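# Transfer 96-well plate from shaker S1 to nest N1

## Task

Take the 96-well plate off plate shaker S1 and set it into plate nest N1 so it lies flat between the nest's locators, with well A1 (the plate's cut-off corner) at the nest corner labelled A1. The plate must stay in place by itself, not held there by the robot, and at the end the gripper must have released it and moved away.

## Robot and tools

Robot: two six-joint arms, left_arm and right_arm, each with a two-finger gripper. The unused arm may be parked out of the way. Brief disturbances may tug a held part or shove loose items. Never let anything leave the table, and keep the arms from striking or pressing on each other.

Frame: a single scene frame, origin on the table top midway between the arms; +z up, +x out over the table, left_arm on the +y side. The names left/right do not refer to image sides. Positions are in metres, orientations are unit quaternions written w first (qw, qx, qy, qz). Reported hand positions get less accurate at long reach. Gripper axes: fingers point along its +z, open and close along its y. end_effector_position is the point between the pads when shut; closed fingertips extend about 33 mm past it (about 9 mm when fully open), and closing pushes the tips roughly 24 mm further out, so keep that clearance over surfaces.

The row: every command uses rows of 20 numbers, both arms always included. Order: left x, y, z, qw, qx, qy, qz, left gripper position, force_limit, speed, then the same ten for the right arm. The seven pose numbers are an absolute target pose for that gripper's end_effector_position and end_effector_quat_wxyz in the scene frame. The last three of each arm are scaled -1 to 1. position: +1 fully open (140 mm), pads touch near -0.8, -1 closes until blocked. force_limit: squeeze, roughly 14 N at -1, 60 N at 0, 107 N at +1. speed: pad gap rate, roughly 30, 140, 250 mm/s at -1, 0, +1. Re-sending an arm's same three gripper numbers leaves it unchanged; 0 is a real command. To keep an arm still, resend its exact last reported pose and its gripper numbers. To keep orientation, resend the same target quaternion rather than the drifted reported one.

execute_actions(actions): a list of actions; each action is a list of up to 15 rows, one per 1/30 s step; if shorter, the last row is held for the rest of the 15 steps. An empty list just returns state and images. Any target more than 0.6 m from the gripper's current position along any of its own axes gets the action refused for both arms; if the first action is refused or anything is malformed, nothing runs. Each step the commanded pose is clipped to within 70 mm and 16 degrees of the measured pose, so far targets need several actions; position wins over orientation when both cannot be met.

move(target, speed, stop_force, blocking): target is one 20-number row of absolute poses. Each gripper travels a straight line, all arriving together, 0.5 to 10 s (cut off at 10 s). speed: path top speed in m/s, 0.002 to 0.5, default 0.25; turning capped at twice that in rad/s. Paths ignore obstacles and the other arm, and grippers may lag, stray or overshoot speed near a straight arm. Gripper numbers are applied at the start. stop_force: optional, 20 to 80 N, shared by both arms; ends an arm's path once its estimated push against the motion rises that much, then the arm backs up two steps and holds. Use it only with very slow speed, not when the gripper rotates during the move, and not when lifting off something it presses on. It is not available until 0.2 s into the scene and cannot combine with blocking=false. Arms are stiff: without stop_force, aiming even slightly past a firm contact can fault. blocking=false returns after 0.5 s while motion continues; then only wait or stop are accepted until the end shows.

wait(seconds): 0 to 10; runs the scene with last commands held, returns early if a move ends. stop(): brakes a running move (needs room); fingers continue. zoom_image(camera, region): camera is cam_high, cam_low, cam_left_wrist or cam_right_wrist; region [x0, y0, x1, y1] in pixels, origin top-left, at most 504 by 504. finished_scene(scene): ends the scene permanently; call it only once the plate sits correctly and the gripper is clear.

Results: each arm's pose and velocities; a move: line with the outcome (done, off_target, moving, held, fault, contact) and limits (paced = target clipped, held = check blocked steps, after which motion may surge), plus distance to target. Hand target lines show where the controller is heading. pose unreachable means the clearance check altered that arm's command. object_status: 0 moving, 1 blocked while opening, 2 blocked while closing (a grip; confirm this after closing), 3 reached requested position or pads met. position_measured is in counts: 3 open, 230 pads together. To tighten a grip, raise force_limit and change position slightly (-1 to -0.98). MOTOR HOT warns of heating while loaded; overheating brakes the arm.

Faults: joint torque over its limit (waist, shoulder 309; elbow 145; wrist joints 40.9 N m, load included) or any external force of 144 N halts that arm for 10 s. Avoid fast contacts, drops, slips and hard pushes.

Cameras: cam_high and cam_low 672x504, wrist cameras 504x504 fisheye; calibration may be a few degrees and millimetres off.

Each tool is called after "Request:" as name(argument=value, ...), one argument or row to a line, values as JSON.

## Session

Request:
execute_actions(
  actions=[],
)

Scene clock: 0.00 s.
left_arm: end_effector_position=(+0.5668, +0.5117, +0.3203) position_measured=3 object_status=3 end_effector_quat_wxyz=(+0.001, +0.998, -0.055, -0.002) end_effector_velocity=(-0.000, +0.000, -0.000) end_effector_angular_velocity=(-0.001, +0.000, -0.000) | right_arm: end_effector_position=(+0.3673, -0.5388, +0.2754) position_measured=3 object_status=3 end_effector_quat_wxyz=(+0.537, +0.831, -0.127, -0.064) end_effector_velocity=(-0.000, -0.001, +0.001) end_effector_angular_velocity=(-0.001, +0.000, -0.001)
Joint positions: left_arm=[-0.053  0.164  1.607 -0.002  1.375  1.516] | right_arm=[ 0.635  0.233  1.997 -0.561  1.925  2.695]
Joint velocities: left_arm=[ 0.001  0.     0.    -0.001  0.     0.001] | right_arm=[-0.001 -0.    -0.    -0.     0.001 -0.   ]
Hand target (left_arm): +0.567, +0.512, +0.320; +0.001, +0.998, -0.055, -0.002
Hand target (right_arm): +0.367, -0.539, +0.275; +0.537, +0.831, -0.127, -0.064
camera_calibration (this result's frames):
cam_left_wrist: T_world_to_cam=[[-0.296154, -0.954321, 0.0395542, 0.63061], [-0.891719, 0.29109, 0.346559, 0.258704], [-0.342243, 0.0673635, -0.937194, 0.635118], [0, 0, 0, 1]] pos_world=[0.634813, 0.483715, 0.480629]
cam_right_wrist: T_world_to_cam=[[-0.0490922, -0.390201, 0.91942, -0.456184], [-0.758756, 0.613196, 0.219726, 0.544233], [-0.649522, -0.686829, -0.32617, 0.129989], [0, 0, 0, 1]] pos_world=[0.474976, -0.422445, 0.342241]

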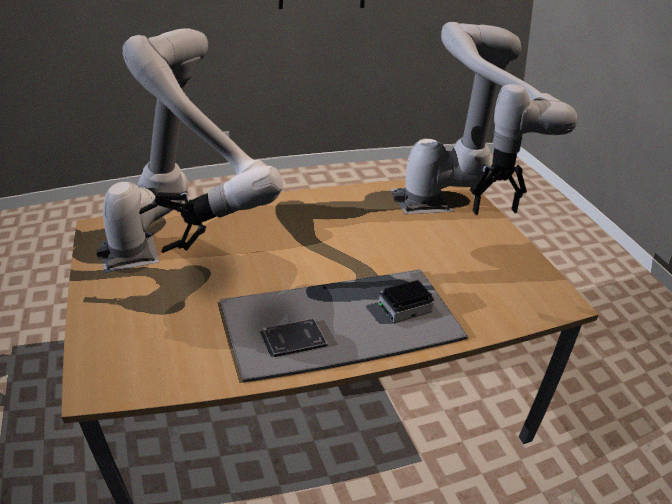

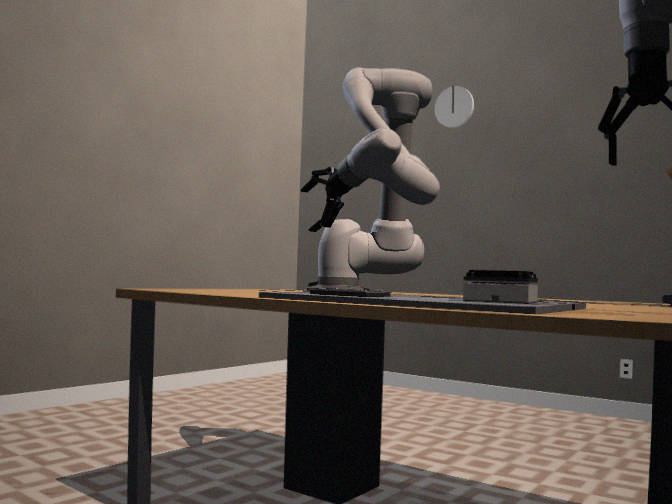

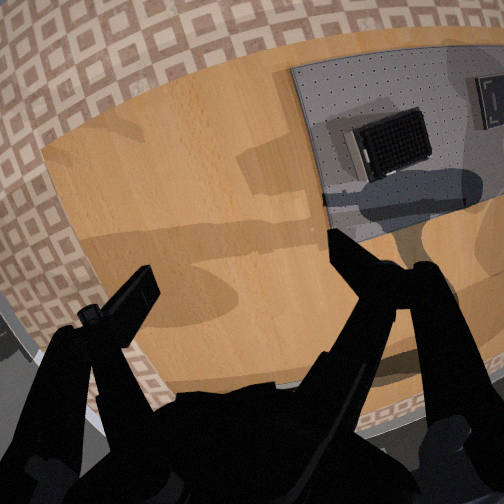

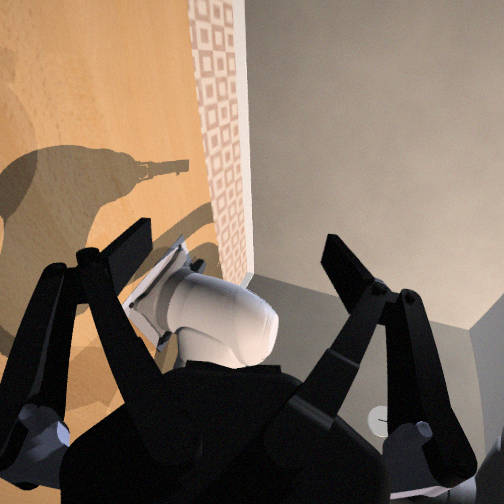

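Request:
move(
  target=[0.615,0.204,0.2,0,0.707,0.707,0,1,0,0,0.3,-0.7,0.35,0,1,0,0,1,0,0],
)

Request:
zoom_image(
  camera="cam_left_wrist",
  region=[100, 100, 400, 400],
)

Request:
zoom_image(
  camera="cam_high",
  region=[240, 240, 480, 380],
)

Scene clock: 8.00 s.
left_arm: end_effector_position=(+0.6149, +0.2045, +0.2000) position_measured=3 object_status=3 end_effector_quat_wxyz=(-0.000, +0.707, +0.707, +0.001) end_effector_velocity=(+0.000, -0.000, -0.000) end_effector_angular_velocity=(+0.000, -0.000, +0.003) | right_arm: end_effector_position=(+0.2994, -0.7005, +0.3504) position_measured=3 object_status=3 end_effector_quat_wxyz=(+0.002, +1.000, -0.001, +0.000) end_effector_velocity=(+0.001, -0.000, -0.000) end_effector_angular_velocity=(+0.003, +0.001, +0.001)
Joint positions: left_arm=[-0.434  0.434  1.469  0.001  1.239 -0.546] | right_arm=[-0.362 -0.486  2.089 -0.004  1.538  1.296]
Joint velocities: left_arm=[-0.     0.001 -0.     0.001 -0.001 -0.004] | right_arm=[-0.005  0.002 -0.     0.003  0.    -0.006]
Hand target (left_arm): +0.615, +0.205, +0.200; -0.000, +0.707, +0.707, +0.001
Hand target (right_arm): +0.299, -0.701, +0.350; +0.002, +1.000, -0.001, +0.000
Off the commanded pose (left_arm): 0.001 m, 0 deg.
Off the commanded pose (right_arm): 0.001 m, 0 deg.
move: done
camera_calibration (this result's frames):
cam_left_wrist: T_world_to_cam=[[0.981115, -0.189798, 0.0372914, -0.584852], [-0.191016, -0.920366, 0.341232, 0.250714], [-0.0304432, -0.341911, -0.939239, 0.451967], [0, 0, 0, 1]] pos_world=[0.635457, 0.274277, 0.360763]
cam_right_wrist: T_world_to_cam=[[0.0887824, -0.995534, 0.0320824, -0.746003], [-0.89318, -0.065316, 0.44493, 0.0614649], [-0.440847, -0.0681573, -0.894991, 0.56951], [0, 0, 0, 1]] pos_world=[0.372198, -0.699841, 0.506292]

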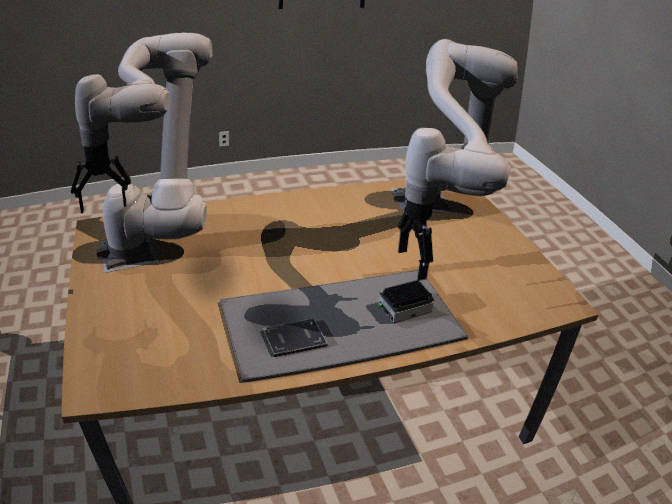

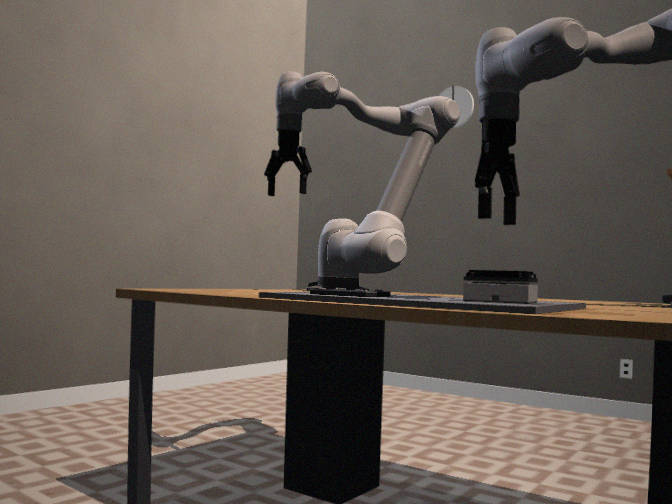

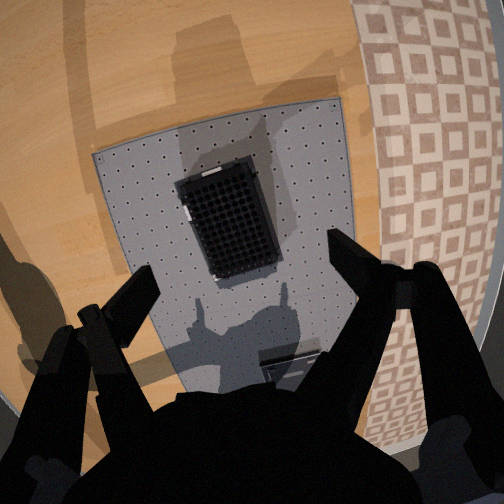

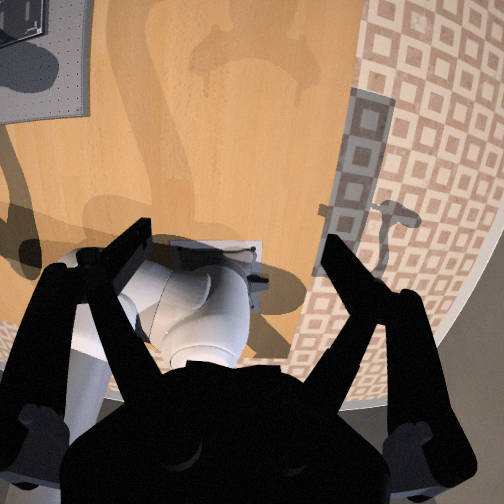

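Region (100, 100, 400, 400) of cam_left_wrist's 504x504 image, scaled by 1.680, with more detail than that image has.

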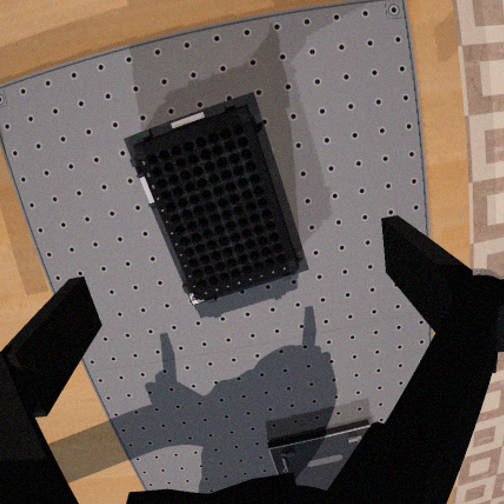

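Region (240, 240, 480, 380) of cam_high's 672x504 image, scaled by 2.100, with more detail than that image has; it fills the top 294 rows of this view, and the rest is white.

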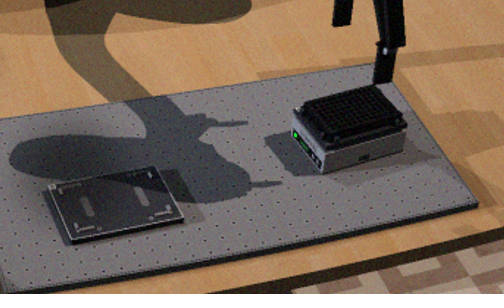

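Request:
move(
  target=[0.603,0.213,0.101,0,0.707,0.707,0,1,0,0,0.3,-0.7,0.35,0,1,0,0,1,0,0],
  speed=0.15,
)

Request:
zoom_image(
  camera="cam_left_wrist",
  region=[100, 100, 400, 400],
)

Scene clock: 12.07 s.
left_arm: end_effector_position=(+0.6029, +0.2131, +0.1011) position_measured=3 object_status=3 end_effector_quat_wxyz=(+0.000, +0.707, +0.707, +0.000) end_effector_velocity=(+0.000, +0.000, -0.001) end_effector_angular_velocity=(-0.000, -0.000, +0.000) | right_arm: end_effector_position=(+0.3000, -0.7000, +0.3500) position_measured=3 object_status=3 end_effector_quat_wxyz=(+0.000, +1.000, -0.000, -0.000) end_effector_velocity=(+0.001, +0.000, -0.000) end_effector_angular_velocity=(+0.001, -0.001, +0.000)
Joint positions: left_arm=[-0.432  0.477  1.597  0.     1.068 -0.544] | right_arm=[-0.365 -0.485  2.089 -0.     1.538  1.292]
Joint velocities: left_arm=[ 0.001  0.     0.001 -0.    -0.001  0.001] | right_arm=[ 0.     0.     0.     0.001 -0.001  0.   ]
Hand target (left_arm): +0.603, +0.213, +0.101; -0.000, +0.707, +0.707, +0.000
Hand target (right_arm): +0.300, -0.700, +0.350; +0.000, +1.000, -0.000, -0.000
Off the commanded pose (left_arm): 0.000 m, 0 deg.
Off the commanded pose (right_arm): 0.000 m, 0 deg.
move: done
camera_calibration (this result's frames):
cam_left_wrist: T_world_to_cam=[[0.98114, -0.18965, 0.0373916, -0.567769], [-0.190873, -0.919957, 0.342414, 0.28972], [-0.0305401, -0.343093, -0.938805, 0.361913], [0, 0, 0, 1]] pos_world=[0.623413, 0.283023, 0.261791]
cam_right_wrist: T_world_to_cam=[[0.0901838, -0.995543, 0.0275825, -0.744361], [-0.89291, -0.0685578, 0.444984, 0.0598099], [-0.44111, -0.0647591, -0.895113, 0.571932], [0, 0, 0, 1]] pos_world=[0.372819, -0.699905, 0.505861]

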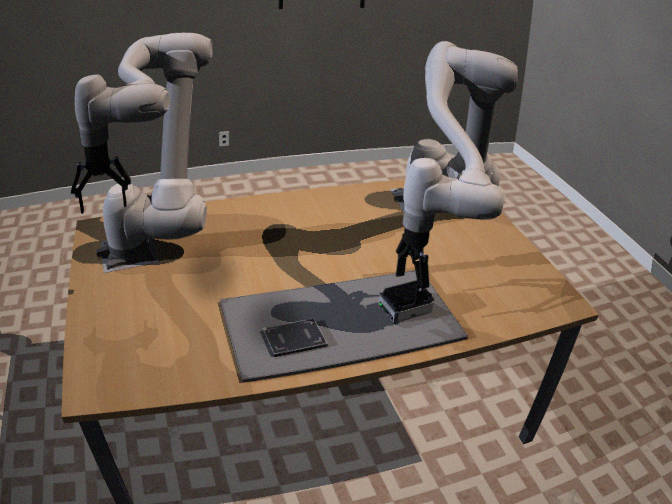

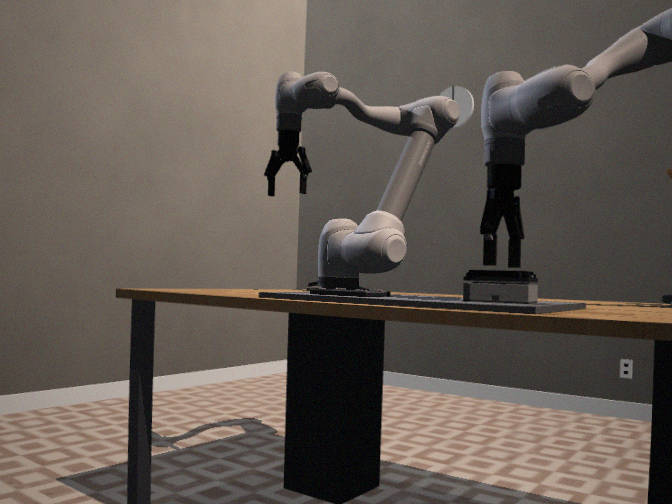

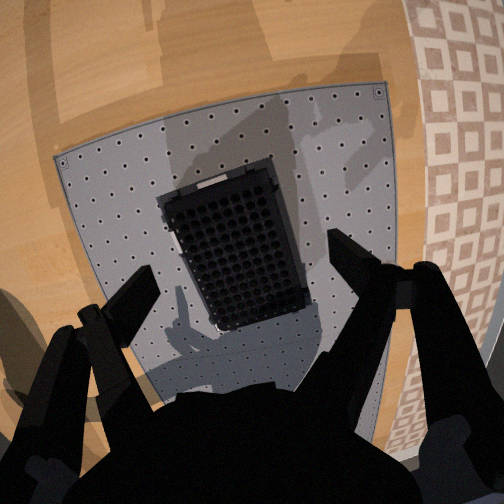

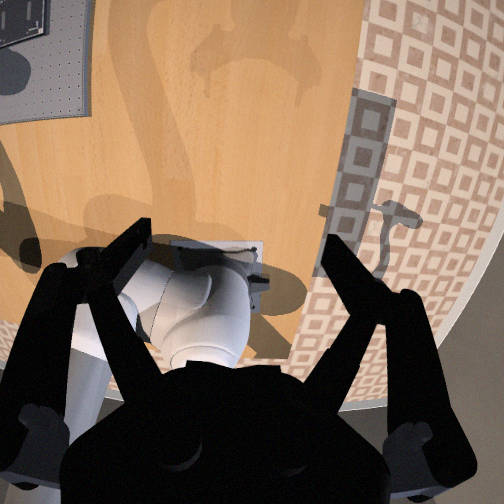

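Region (100, 100, 400, 400) of cam_left_wrist's 504x504 image, scaled by 1.680, with more detail than that image has.

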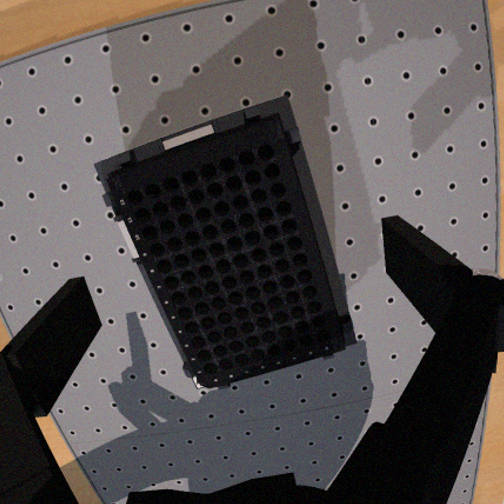

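Request:
move(
  target=[0.603,0.213,0.101,0,0.707,0.707,0,-1,-0.3,-0.5,0.3,-0.7,0.35,0,1,0,0,1,0,0],
)

Request:
move(
  target=[0.603,0.213,0.125,0,0.707,0.707,0,-1,-0.3,-0.5,0.3,-0.7,0.35,0,1,0,0,1,0,0],
  speed=0.02,
  stop_force=40,
)

Request:
zoom_image(
  camera="cam_low",
  region=[420, 200, 580, 320],
)

Scene clock: 17.53 s.
left_arm: end_effector_position=(+0.6031, +0.2129, +0.1011) position_measured=106 object_status=2 end_effector_quat_wxyz=(+0.000, +0.707, +0.707, +0.000) end_effector_velocity=(+0.001, +0.000, +0.000) end_effector_angular_velocity=(-0.000, -0.002, +0.002) | right_arm: end_effector_position=(+0.3000, -0.7000, +0.3500) position_measured=3 object_status=3 end_effector_quat_wxyz=(-0.000, +1.000, -0.000, -0.000) end_effector_velocity=(-0.000, -0.001, +0.000) end_effector_angular_velocity=(-0.000, +0.000, -0.002)
Joint positions: left_arm=[-0.432  0.478  1.596  0.     1.068 -0.544] | right_arm=[-0.365 -0.485  2.089  0.     1.538  1.292]
Joint velocities: left_arm=[ 0.001 -0.     0.     0.001 -0.001 -0.002] | right_arm=[-0.002 -0.    -0.    -0.     0.001 -0.   ]
Hand target (left_arm): +0.603, +0.213, +0.101; -0.000, +0.707, +0.707, +0.000
Hand target (right_arm): +0.300, -0.700, +0.350; +0.000, +1.000, -0.000, -0.000
Off the commanded pose (left_arm): 0.000 m, 0 deg.
Off the commanded pose (right_arm): 0.000 m, 0 deg.
move: done
camera_calibration (this result's frames):
cam_left_wrist: T_world_to_cam=[[0.981092, -0.18987, 0.037535, -0.567948], [-0.191126, -0.919874, 0.342494, 0.289769], [-0.0305019, -0.343192, -0.93877, 0.361831], [0, 0, 0, 1]] pos_world=[0.623628, 0.282892, 0.261749]
cam_right_wrist: T_world_to_cam=[[0.0901866, -0.995543, 0.0275844, -0.744365], [-0.892927, -0.0685619, 0.444951, 0.0598338], [-0.441077, -0.0647595, -0.89513, 0.571935], [0, 0, 0, 1]] pos_world=[0.372826, -0.699907, 0.505866]

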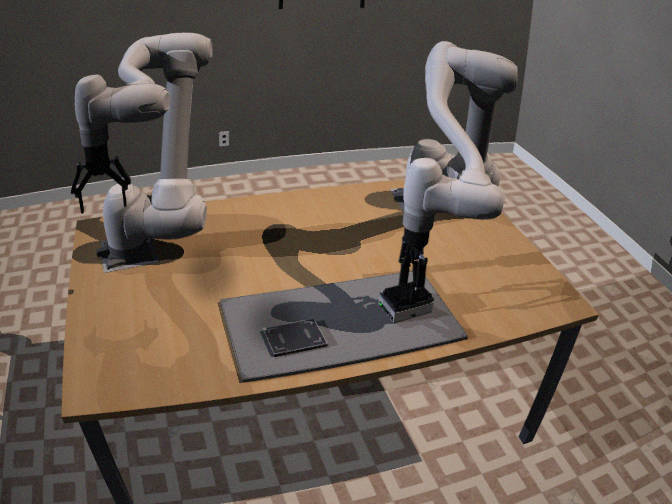

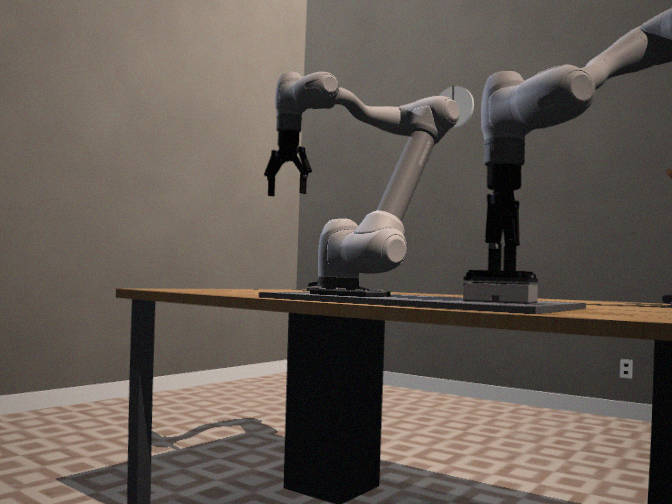

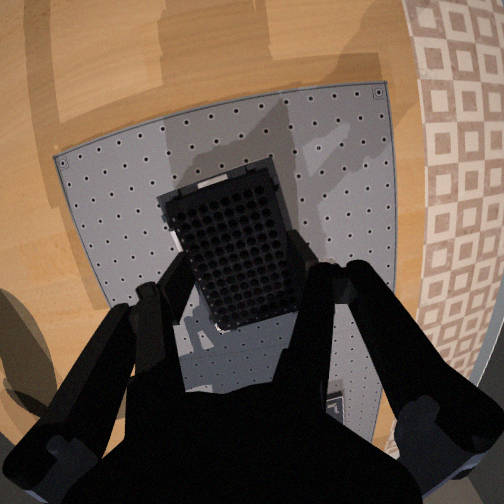

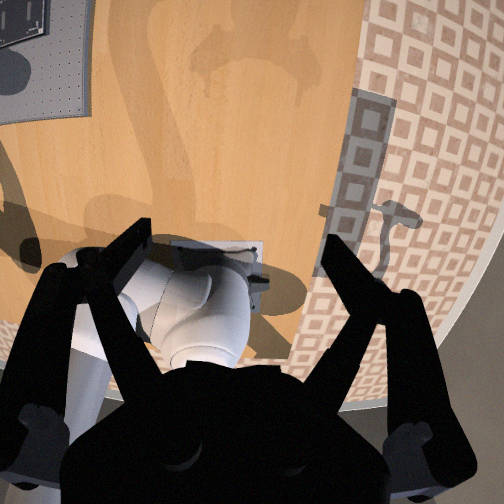

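Scene clock: 18.97 s.
left_arm: end_effector_position=(+0.6030, +0.2130, +0.1249) position_measured=107 object_status=2 end_effector_quat_wxyz=(-0.000, +0.707, +0.707, -0.000) end_effector_velocity=(+0.001, +0.000, +0.000) end_effector_angular_velocity=(+0.000, -0.002, +0.001) | right_arm: end_effector_position=(+0.3000, -0.7000, +0.3500) position_measured=3 object_status=3 end_effector_quat_wxyz=(-0.000, +1.000, -0.000, -0.000) end_effector_velocity=(-0.000, +0.000, -0.000) end_effector_angular_velocity=(-0.000, +0.001, +0.001)
Joint positions: left_arm=[-0.432  0.46   1.576 -0.     1.106 -0.544] | right_arm=[-0.365 -0.485  2.089  0.     1.538  1.292]
Joint velocities: left_arm=[ 0.001  0.    -0.001  0.001 -0.001 -0.001] | right_arm=[ 0.001  0.     0.    -0.     0.     0.   ]
Hand target (left_arm): +0.603, +0.213, +0.125; +0.000, +0.707, +0.707, -0.000
Hand target (right_arm): +0.300, -0.700, +0.350; -0.000, +1.000, -0.000, -0.000
Off the commanded pose (left_arm): 0.000 m, 0 deg.
Off the commanded pose (right_arm): 0.000 m, 0 deg.
move: done
camera_calibration (this result's frames):
cam_left_wrist: T_world_to_cam=[[0.981095, -0.189894, 0.0373107, -0.568725], [-0.191073, -0.919896, 0.342466, 0.28159], [-0.0307103, -0.343121, -0.938789, 0.384348], [0, 0, 0, 1]] pos_world=[0.623581, 0.282913, 0.285607]
cam_right_wrist: T_world_to_cam=[[0.0901866, -0.995543, 0.0275846, -0.744366], [-0.892927, -0.0685618, 0.444951, 0.0598341], [-0.441076, -0.0647596, -0.89513, 0.571935], [0, 0, 0, 1]] pos_world=[0.372826, -0.699907, 0.505866]

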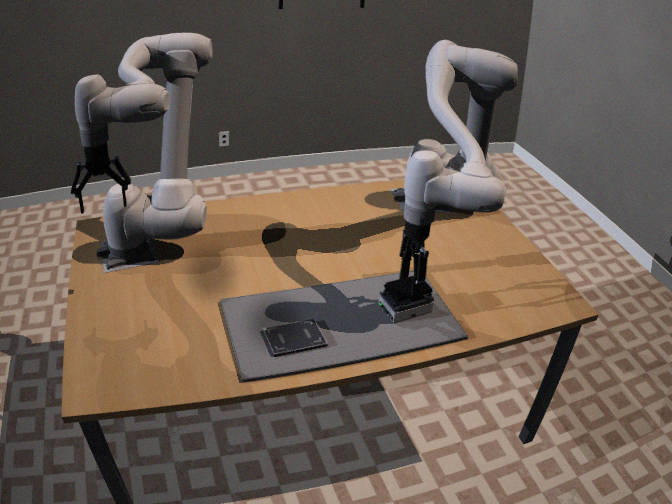

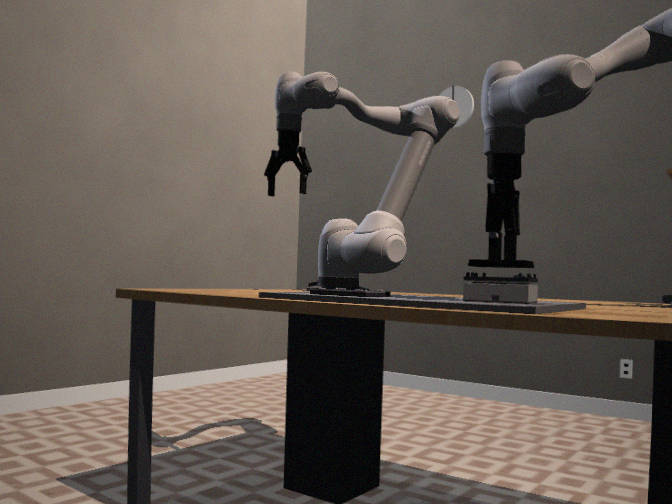

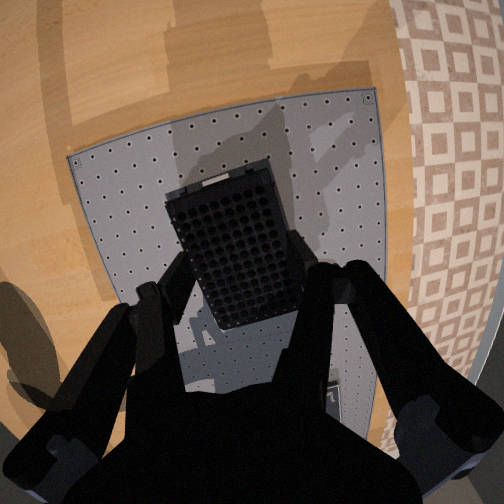

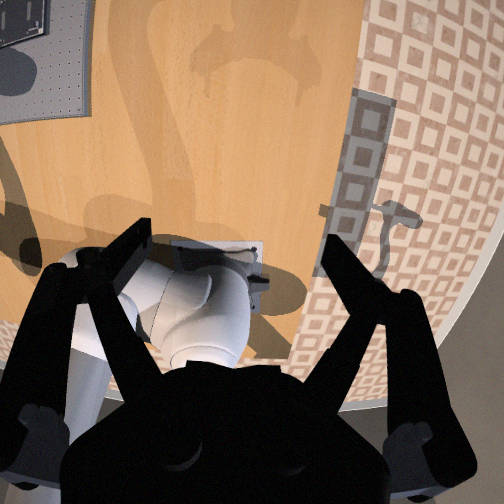

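Region (420, 200, 580, 320) of cam_low's 672x504 image, scaled by 3.150, with more detail than that image has; it fills the top 378 rows of this view, and the rest is white.

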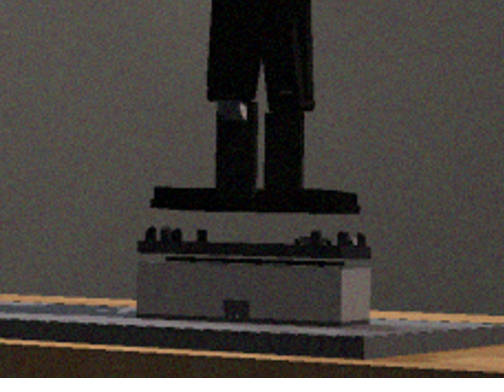

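Request:
move(
  target=[0.603,0.2,0.14,0,0.707,0.707,0,-1,-0.3,-0.5,0.3,-0.7,0.35,0,1,0,0,1,0,0],
)

Request:
move(
  target=[0.635,-0.16,0.11,0,0.707,0.707,0,-1,-0.3,-0.5,0.3,-0.7,0.35,0,1,0,0,1,0,0],
  speed=0.2,
)

Request:
zoom_image(
  camera="cam_left_wrist",
  region=[100, 100, 400, 400],
)

Request:
zoom_image(
  camera="cam_high",
  region=[240, 270, 350, 370],
)

Scene clock: 22.20 s.
left_arm: end_effector_position=(+0.6030, +0.2000, +0.1400) position_measured=107 object_status=2 end_effector_quat_wxyz=(+0.000, +0.707, +0.707, -0.000) end_effector_velocity=(+0.000, -0.000, +0.001) end_effector_angular_velocity=(-0.000, +0.000, -0.000) | right_arm: end_effector_position=(+0.3000, -0.7000, +0.3500) position_measured=3 object_status=3 end_effector_quat_wxyz=(-0.000, +1.000, -0.000, -0.000) end_effector_velocity=(+0.000, +0.000, +0.000) end_effector_angular_velocity=(+0.001, -0.000, +0.001)
Joint positions: left_arm=[-0.447  0.458  1.548 -0.     1.135 -0.558] | right_arm=[-0.365 -0.485  2.089  0.     1.538  1.292]
Joint velocities: left_arm=[-0.    -0.    -0.001 -0.     0.001 -0.   ] | right_arm=[ 0.     0.    -0.     0.001  0.    -0.   ]
Hand target (left_arm): +0.603, +0.200, +0.140; -0.000, +0.707, +0.707, +0.000
Hand target (right_arm): +0.300, -0.700, +0.350; -0.000, +1.000, -0.000, -0.000
Off the commanded pose (left_arm): 0.000 m, 0 deg.
Off the commanded pose (right_arm): 0.000 m, 0 deg.
move: done
camera_calibration (this result's frames):
cam_left_wrist: T_world_to_cam=[[0.981103, -0.189855, 0.0373121, -0.57175], [-0.191036, -0.9199, 0.342474, 0.264495], [-0.0306969, -0.34313, -0.938786, 0.394003], [0, 0, 0, 1]] pos_world=[0.623569, 0.269954, 0.300635]
cam_right_wrist: T_world_to_cam=[[0.0901867, -0.995543, 0.0275845, -0.744366], [-0.892927, -0.0685619, 0.444951, 0.059834], [-0.441076, -0.0647596, -0.89513, 0.571935], [0, 0, 0, 1]] pos_world=[0.372826, -0.699907, 0.505866]

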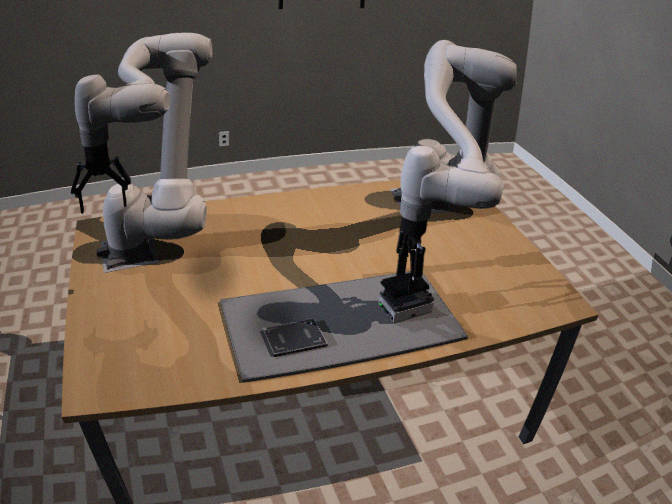

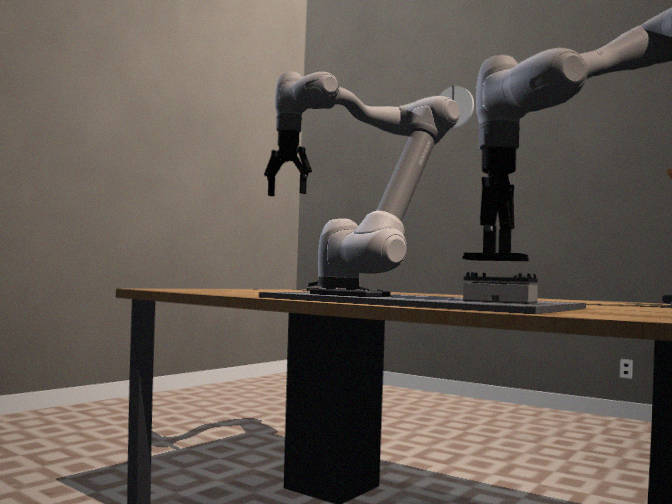

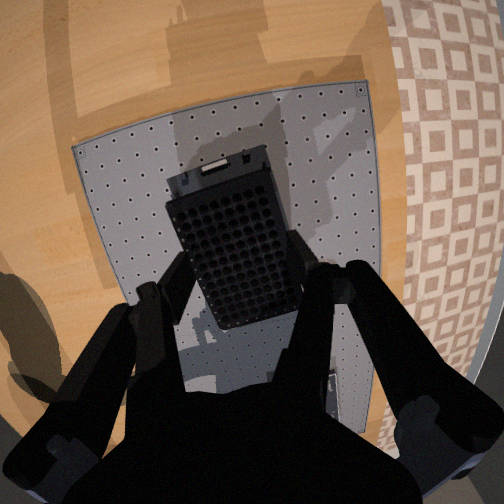

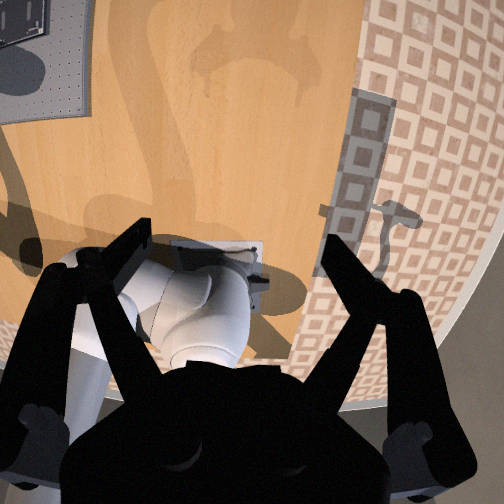

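Scene clock: 24.43 s.
left_arm: end_effector_position=(+0.6353, -0.1597, +0.1099) position_measured=107 object_status=2 end_effector_quat_wxyz=(-0.000, +0.707, +0.707, +0.000) end_effector_velocity=(+0.000, -0.001, -0.000) end_effector_angular_velocity=(-0.001, -0.001, -0.001) | right_arm: end_effector_position=(+0.3000, -0.7000, +0.3500) position_measured=3 object_status=3 end_effector_quat_wxyz=(-0.000, +1.000, +0.000, -0.000) end_effector_velocity=(-0.000, -0.000, -0.000) end_effector_angular_velocity=(-0.001, +0.001, -0.000)
Joint positions: left_arm=[-0.729  0.887  0.867  0.001  1.388 -0.84 ] | right_arm=[-0.365 -0.485  2.089  0.     1.538  1.292]
Joint velocities: left_arm=[-0.     0.002 -0.003  0.     0.     0.   ] | right_arm=[-0.     0.001 -0.    -0.001  0.001  0.   ]
Hand target (left_arm): +0.635, -0.160, +0.110; -0.000, +0.707, +0.707, +0.000
Hand target (right_arm): +0.300, -0.700, +0.350; -0.000, +1.000, -0.000, -0.000
Off the commanded pose (left_arm): 0.000 m, 0 deg.
Off the commanded pose (right_arm): 0.000 m, 0 deg.
move: done
camera_calibration (this result's frames):
cam_left_wrist: T_world_to_cam=[[0.981037, -0.190158, 0.0375009, -0.67062], [-0.191413, -0.920144, 0.341608, -0.0496783], [-0.0304532, -0.342308, -0.939094, 0.243338], [0, 0, 0, 1]] pos_world=[0.655804, -0.0899386, 0.270636]
cam_right_wrist: T_world_to_cam=[[0.0901867, -0.995543, 0.0275846, -0.744366], [-0.892927, -0.0685619, 0.444951, 0.0598339], [-0.441076, -0.0647596, -0.89513, 0.571935], [0, 0, 0, 1]] pos_world=[0.372826, -0.699907, 0.505866]

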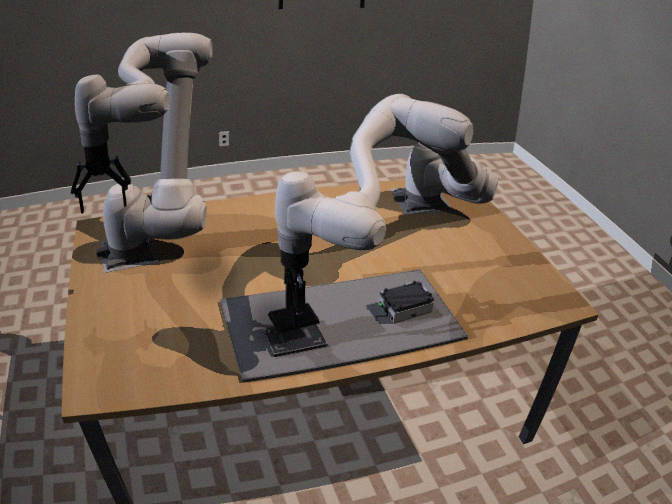

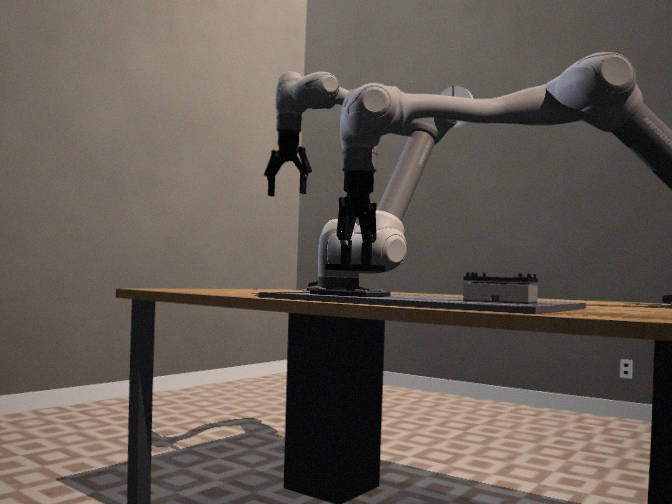

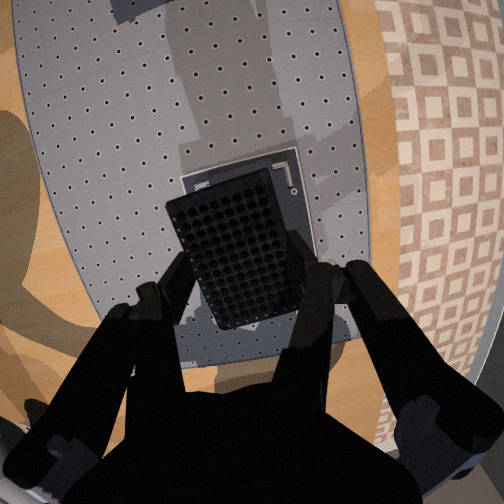

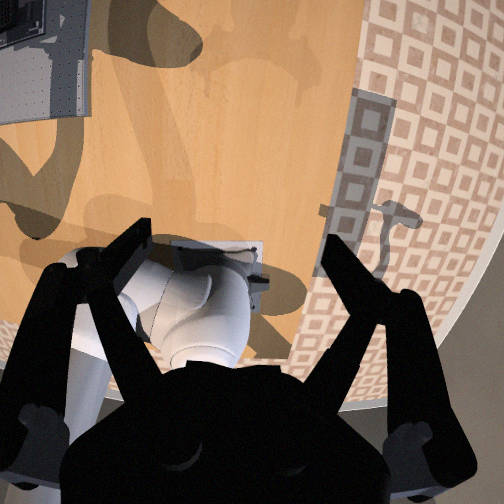

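Region (100, 100, 400, 400) of cam_left_wrist's 504x504 image, scaled by 1.680, with more detail than that image has.

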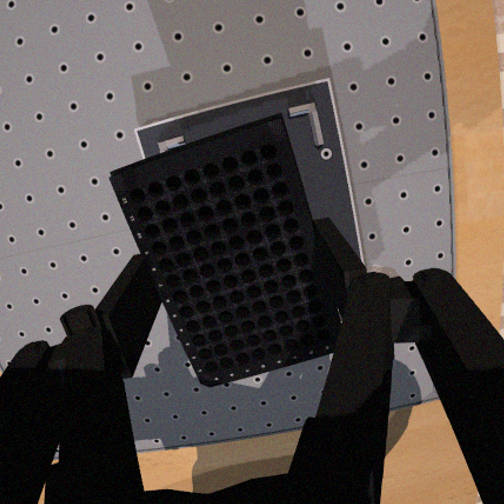

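Region (240, 270, 350, 370) of cam_high's 672x504 image, scaled by 4.582, with more detail than that image has; it fills the top 458 rows of this view, and the rest is white.

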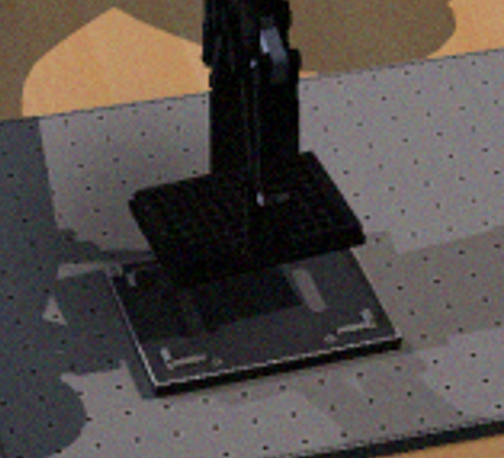

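Request:
move(
  target=[0.650,-0.162,0.075,0,0.707,0.707,0,-1,-0.3,-0.5,0.3,-0.7,0.35,0,1,0,0,1,0,0],
  speed=0.06,
)

Request:
move(
  target=[0.650,-0.162,0.05,0,0.707,0.707,0,-1,-0.3,-0.5,0.3,-0.7,0.35,0,1,0,0,1,0,0],
  speed=0.005,
  stop_force=20,
)

Request:
zoom_image(
  camera="cam_left_wrist",
  region=[120, 100, 380, 360],
)

Request:
zoom_image(
  camera="cam_high",
  region=[250, 290, 340, 370],
)

Scene clock: 34.17 s.
left_arm: end_effector_position=(+0.6500, -0.1620, +0.0751) position_measured=107 object_status=2 end_effector_quat_wxyz=(+0.000, +0.707, +0.707, -0.000) end_effector_velocity=(+0.001, -0.000, -0.000) end_effector_angular_velocity=(-0.001, -0.001, -0.001) | right_arm: end_effector_position=(+0.3000, -0.7000, +0.3500) position_measured=3 object_status=3 end_effector_quat_wxyz=(-0.000, +1.000, -0.000, -0.000) end_effector_velocity=(+0.001, -0.000, -0.000) end_effector_angular_velocity=(-0.001, -0.002, +0.001)
Joint positions: left_arm=[-0.72   0.926  0.858 -0.     1.358 -0.831] | right_arm=[-0.365 -0.485  2.089  0.     1.538  1.292]
Joint velocities: left_arm=[ 0.     0.    -0.     0.    -0.001  0.001] | right_arm=[ 0.001 -0.     0.    -0.001 -0.002 -0.   ]
Hand target (left_arm): +0.650, -0.162, +0.075; +0.000, +0.707, +0.707, -0.000
Hand target (right_arm): +0.300, -0.700, +0.350; -0.000, +1.000, -0.000, -0.000
Off the commanded pose (left_arm): 0.000 m, 0 deg.
Off the commanded pose (right_arm): 0.000 m, 0 deg.
move: done
camera_calibration (this result's frames):
cam_left_wrist: T_world_to_cam=[[0.981107, -0.189829, 0.037347, -0.684119], [-0.191023, -0.919895, 0.342495, -0.0373247], [-0.0306602, -0.343158, -0.938777, 0.210255], [0, 0, 0, 1]] pos_world=[0.67051, -0.0920497, 0.235716]
cam_right_wrist: T_world_to_cam=[[0.0901866, -0.995543, 0.0275846, -0.744366], [-0.892927, -0.0685618, 0.444951, 0.0598341], [-0.441076, -0.0647596, -0.89513, 0.571935], [0, 0, 0, 1]] pos_world=[0.372826, -0.699907, 0.505866]

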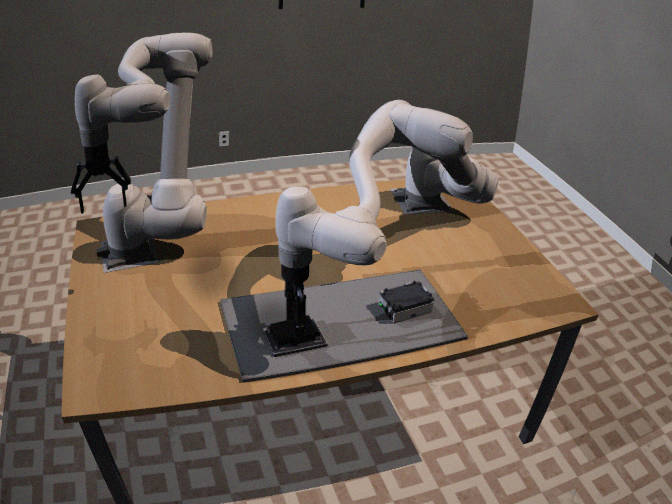

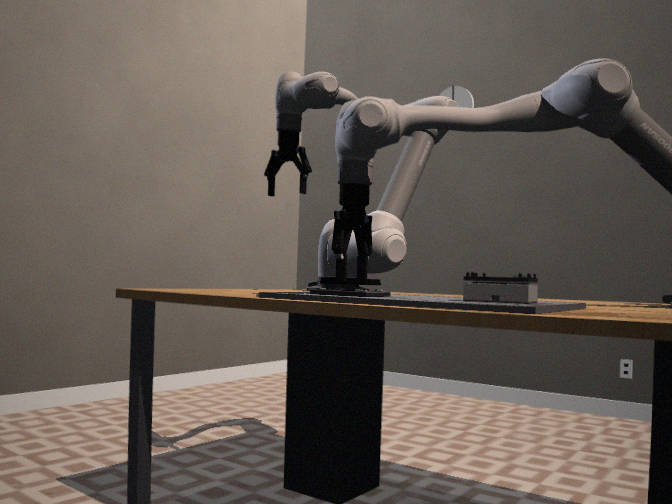

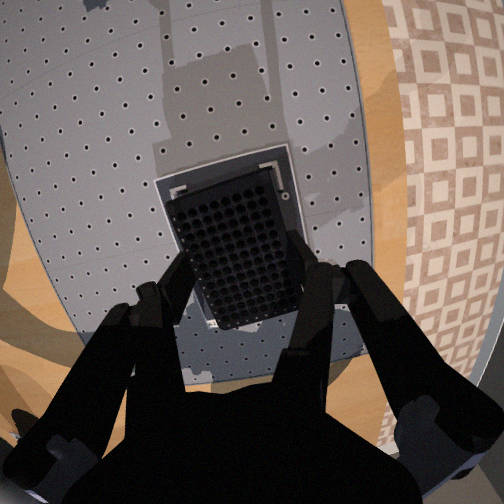

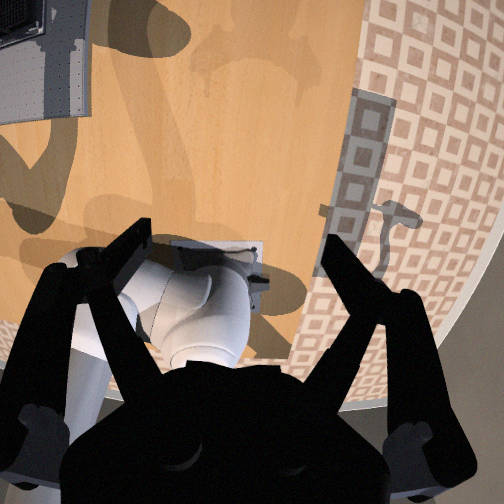

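Scene clock: 37.17 s.
left_arm: end_effector_position=(+0.6500, -0.1620, +0.0616) position_measured=107 object_status=2 end_effector_quat_wxyz=(+0.000, +0.707, +0.707, -0.000) end_effector_velocity=(-0.000, +0.001, +0.002) end_effector_angular_velocity=(+0.002, +0.002, +0.002) | right_arm: end_effector_position=(+0.3000, -0.7000, +0.3500) position_measured=3 object_status=3 end_effector_quat_wxyz=(-0.000, +1.000, -0.000, -0.000) end_effector_velocity=(+0.000, -0.000, +0.000) end_effector_angular_velocity=(-0.001, -0.001, -0.000)
Joint positions: left_arm=[-0.72   0.932  0.87  -0.     1.339 -0.831] | right_arm=[-0.365 -0.485  2.089  0.     1.538  1.292]
Joint velocities: left_arm=[ 0.001 -0.    -0.003 -0.     0.006 -0.001] | right_arm=[-0.    -0.    -0.    -0.001 -0.001  0.   ]
Hand target (left_arm): +0.650, -0.162, +0.062; +0.000, +0.707, +0.707, -0.000
Hand target (right_arm): +0.300, -0.700, +0.350; -0.000, +1.000, -0.000, -0.000
Off the commanded pose (left_arm): 0.012 m, 0 deg.
Off the commanded pose (right_arm): 0.000 m, 0 deg.
move: contact (left_arm)
camera_calibration (this result's frames):
cam_left_wrist: T_world_to_cam=[[0.981102, -0.189822, 0.0374913, -0.683658], [-0.191063, -0.91985, 0.342594, -0.0327153], [-0.0305456, -0.343283, -0.938735, 0.197537], [0, 0, 0, 1]] pos_world=[0.670522, -0.0920557, 0.222274]
cam_right_wrist: T_world_to_cam=[[0.0901865, -0.995543, 0.0275846, -0.744366], [-0.892927, -0.0685618, 0.444951, 0.0598341], [-0.441076, -0.0647596, -0.89513, 0.571935], [0, 0, 0, 1]] pos_world=[0.372826, -0.699907, 0.505866]

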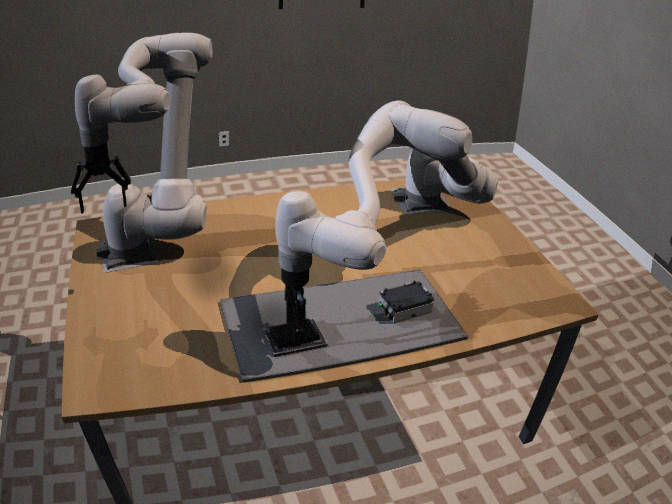

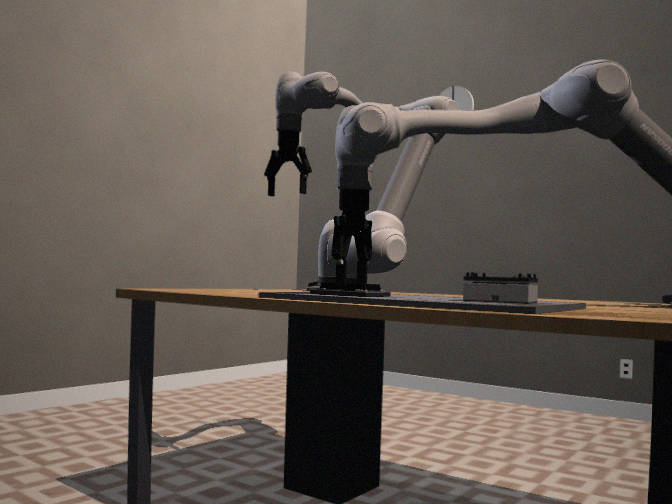

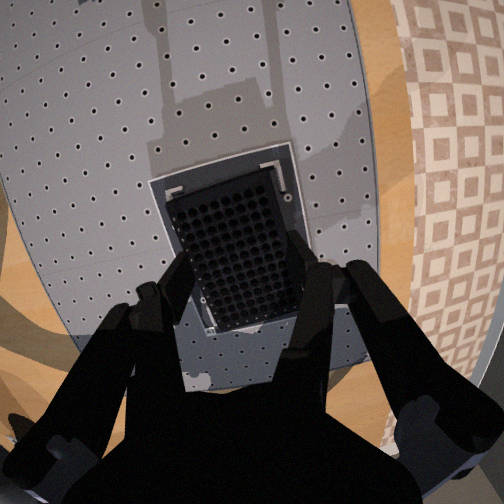

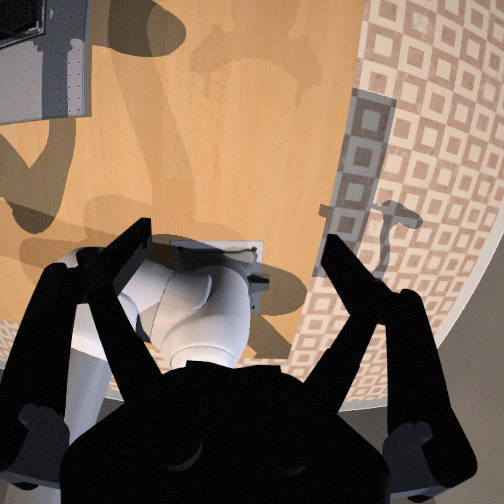

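Region (120, 100, 380, 360) of cam_left_wrist's 504x504 image, scaled by 1.938, with more detail than that image has.

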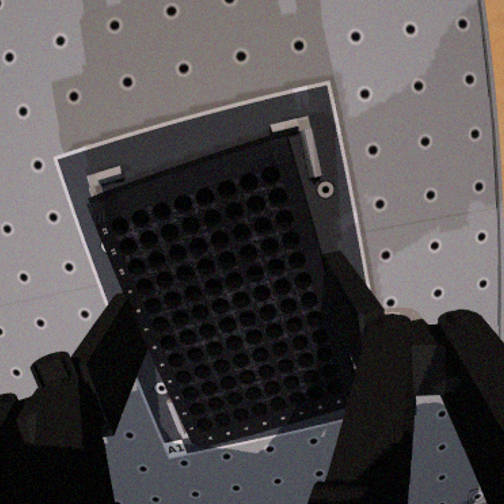

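Region (250, 290, 340, 370) of cam_high's 672x504 image, scaled by 5.600, with more detail than that image has.

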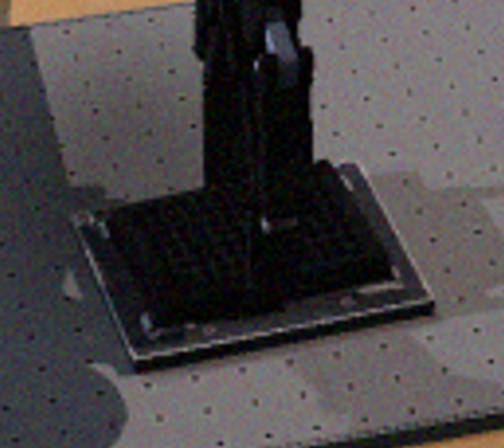

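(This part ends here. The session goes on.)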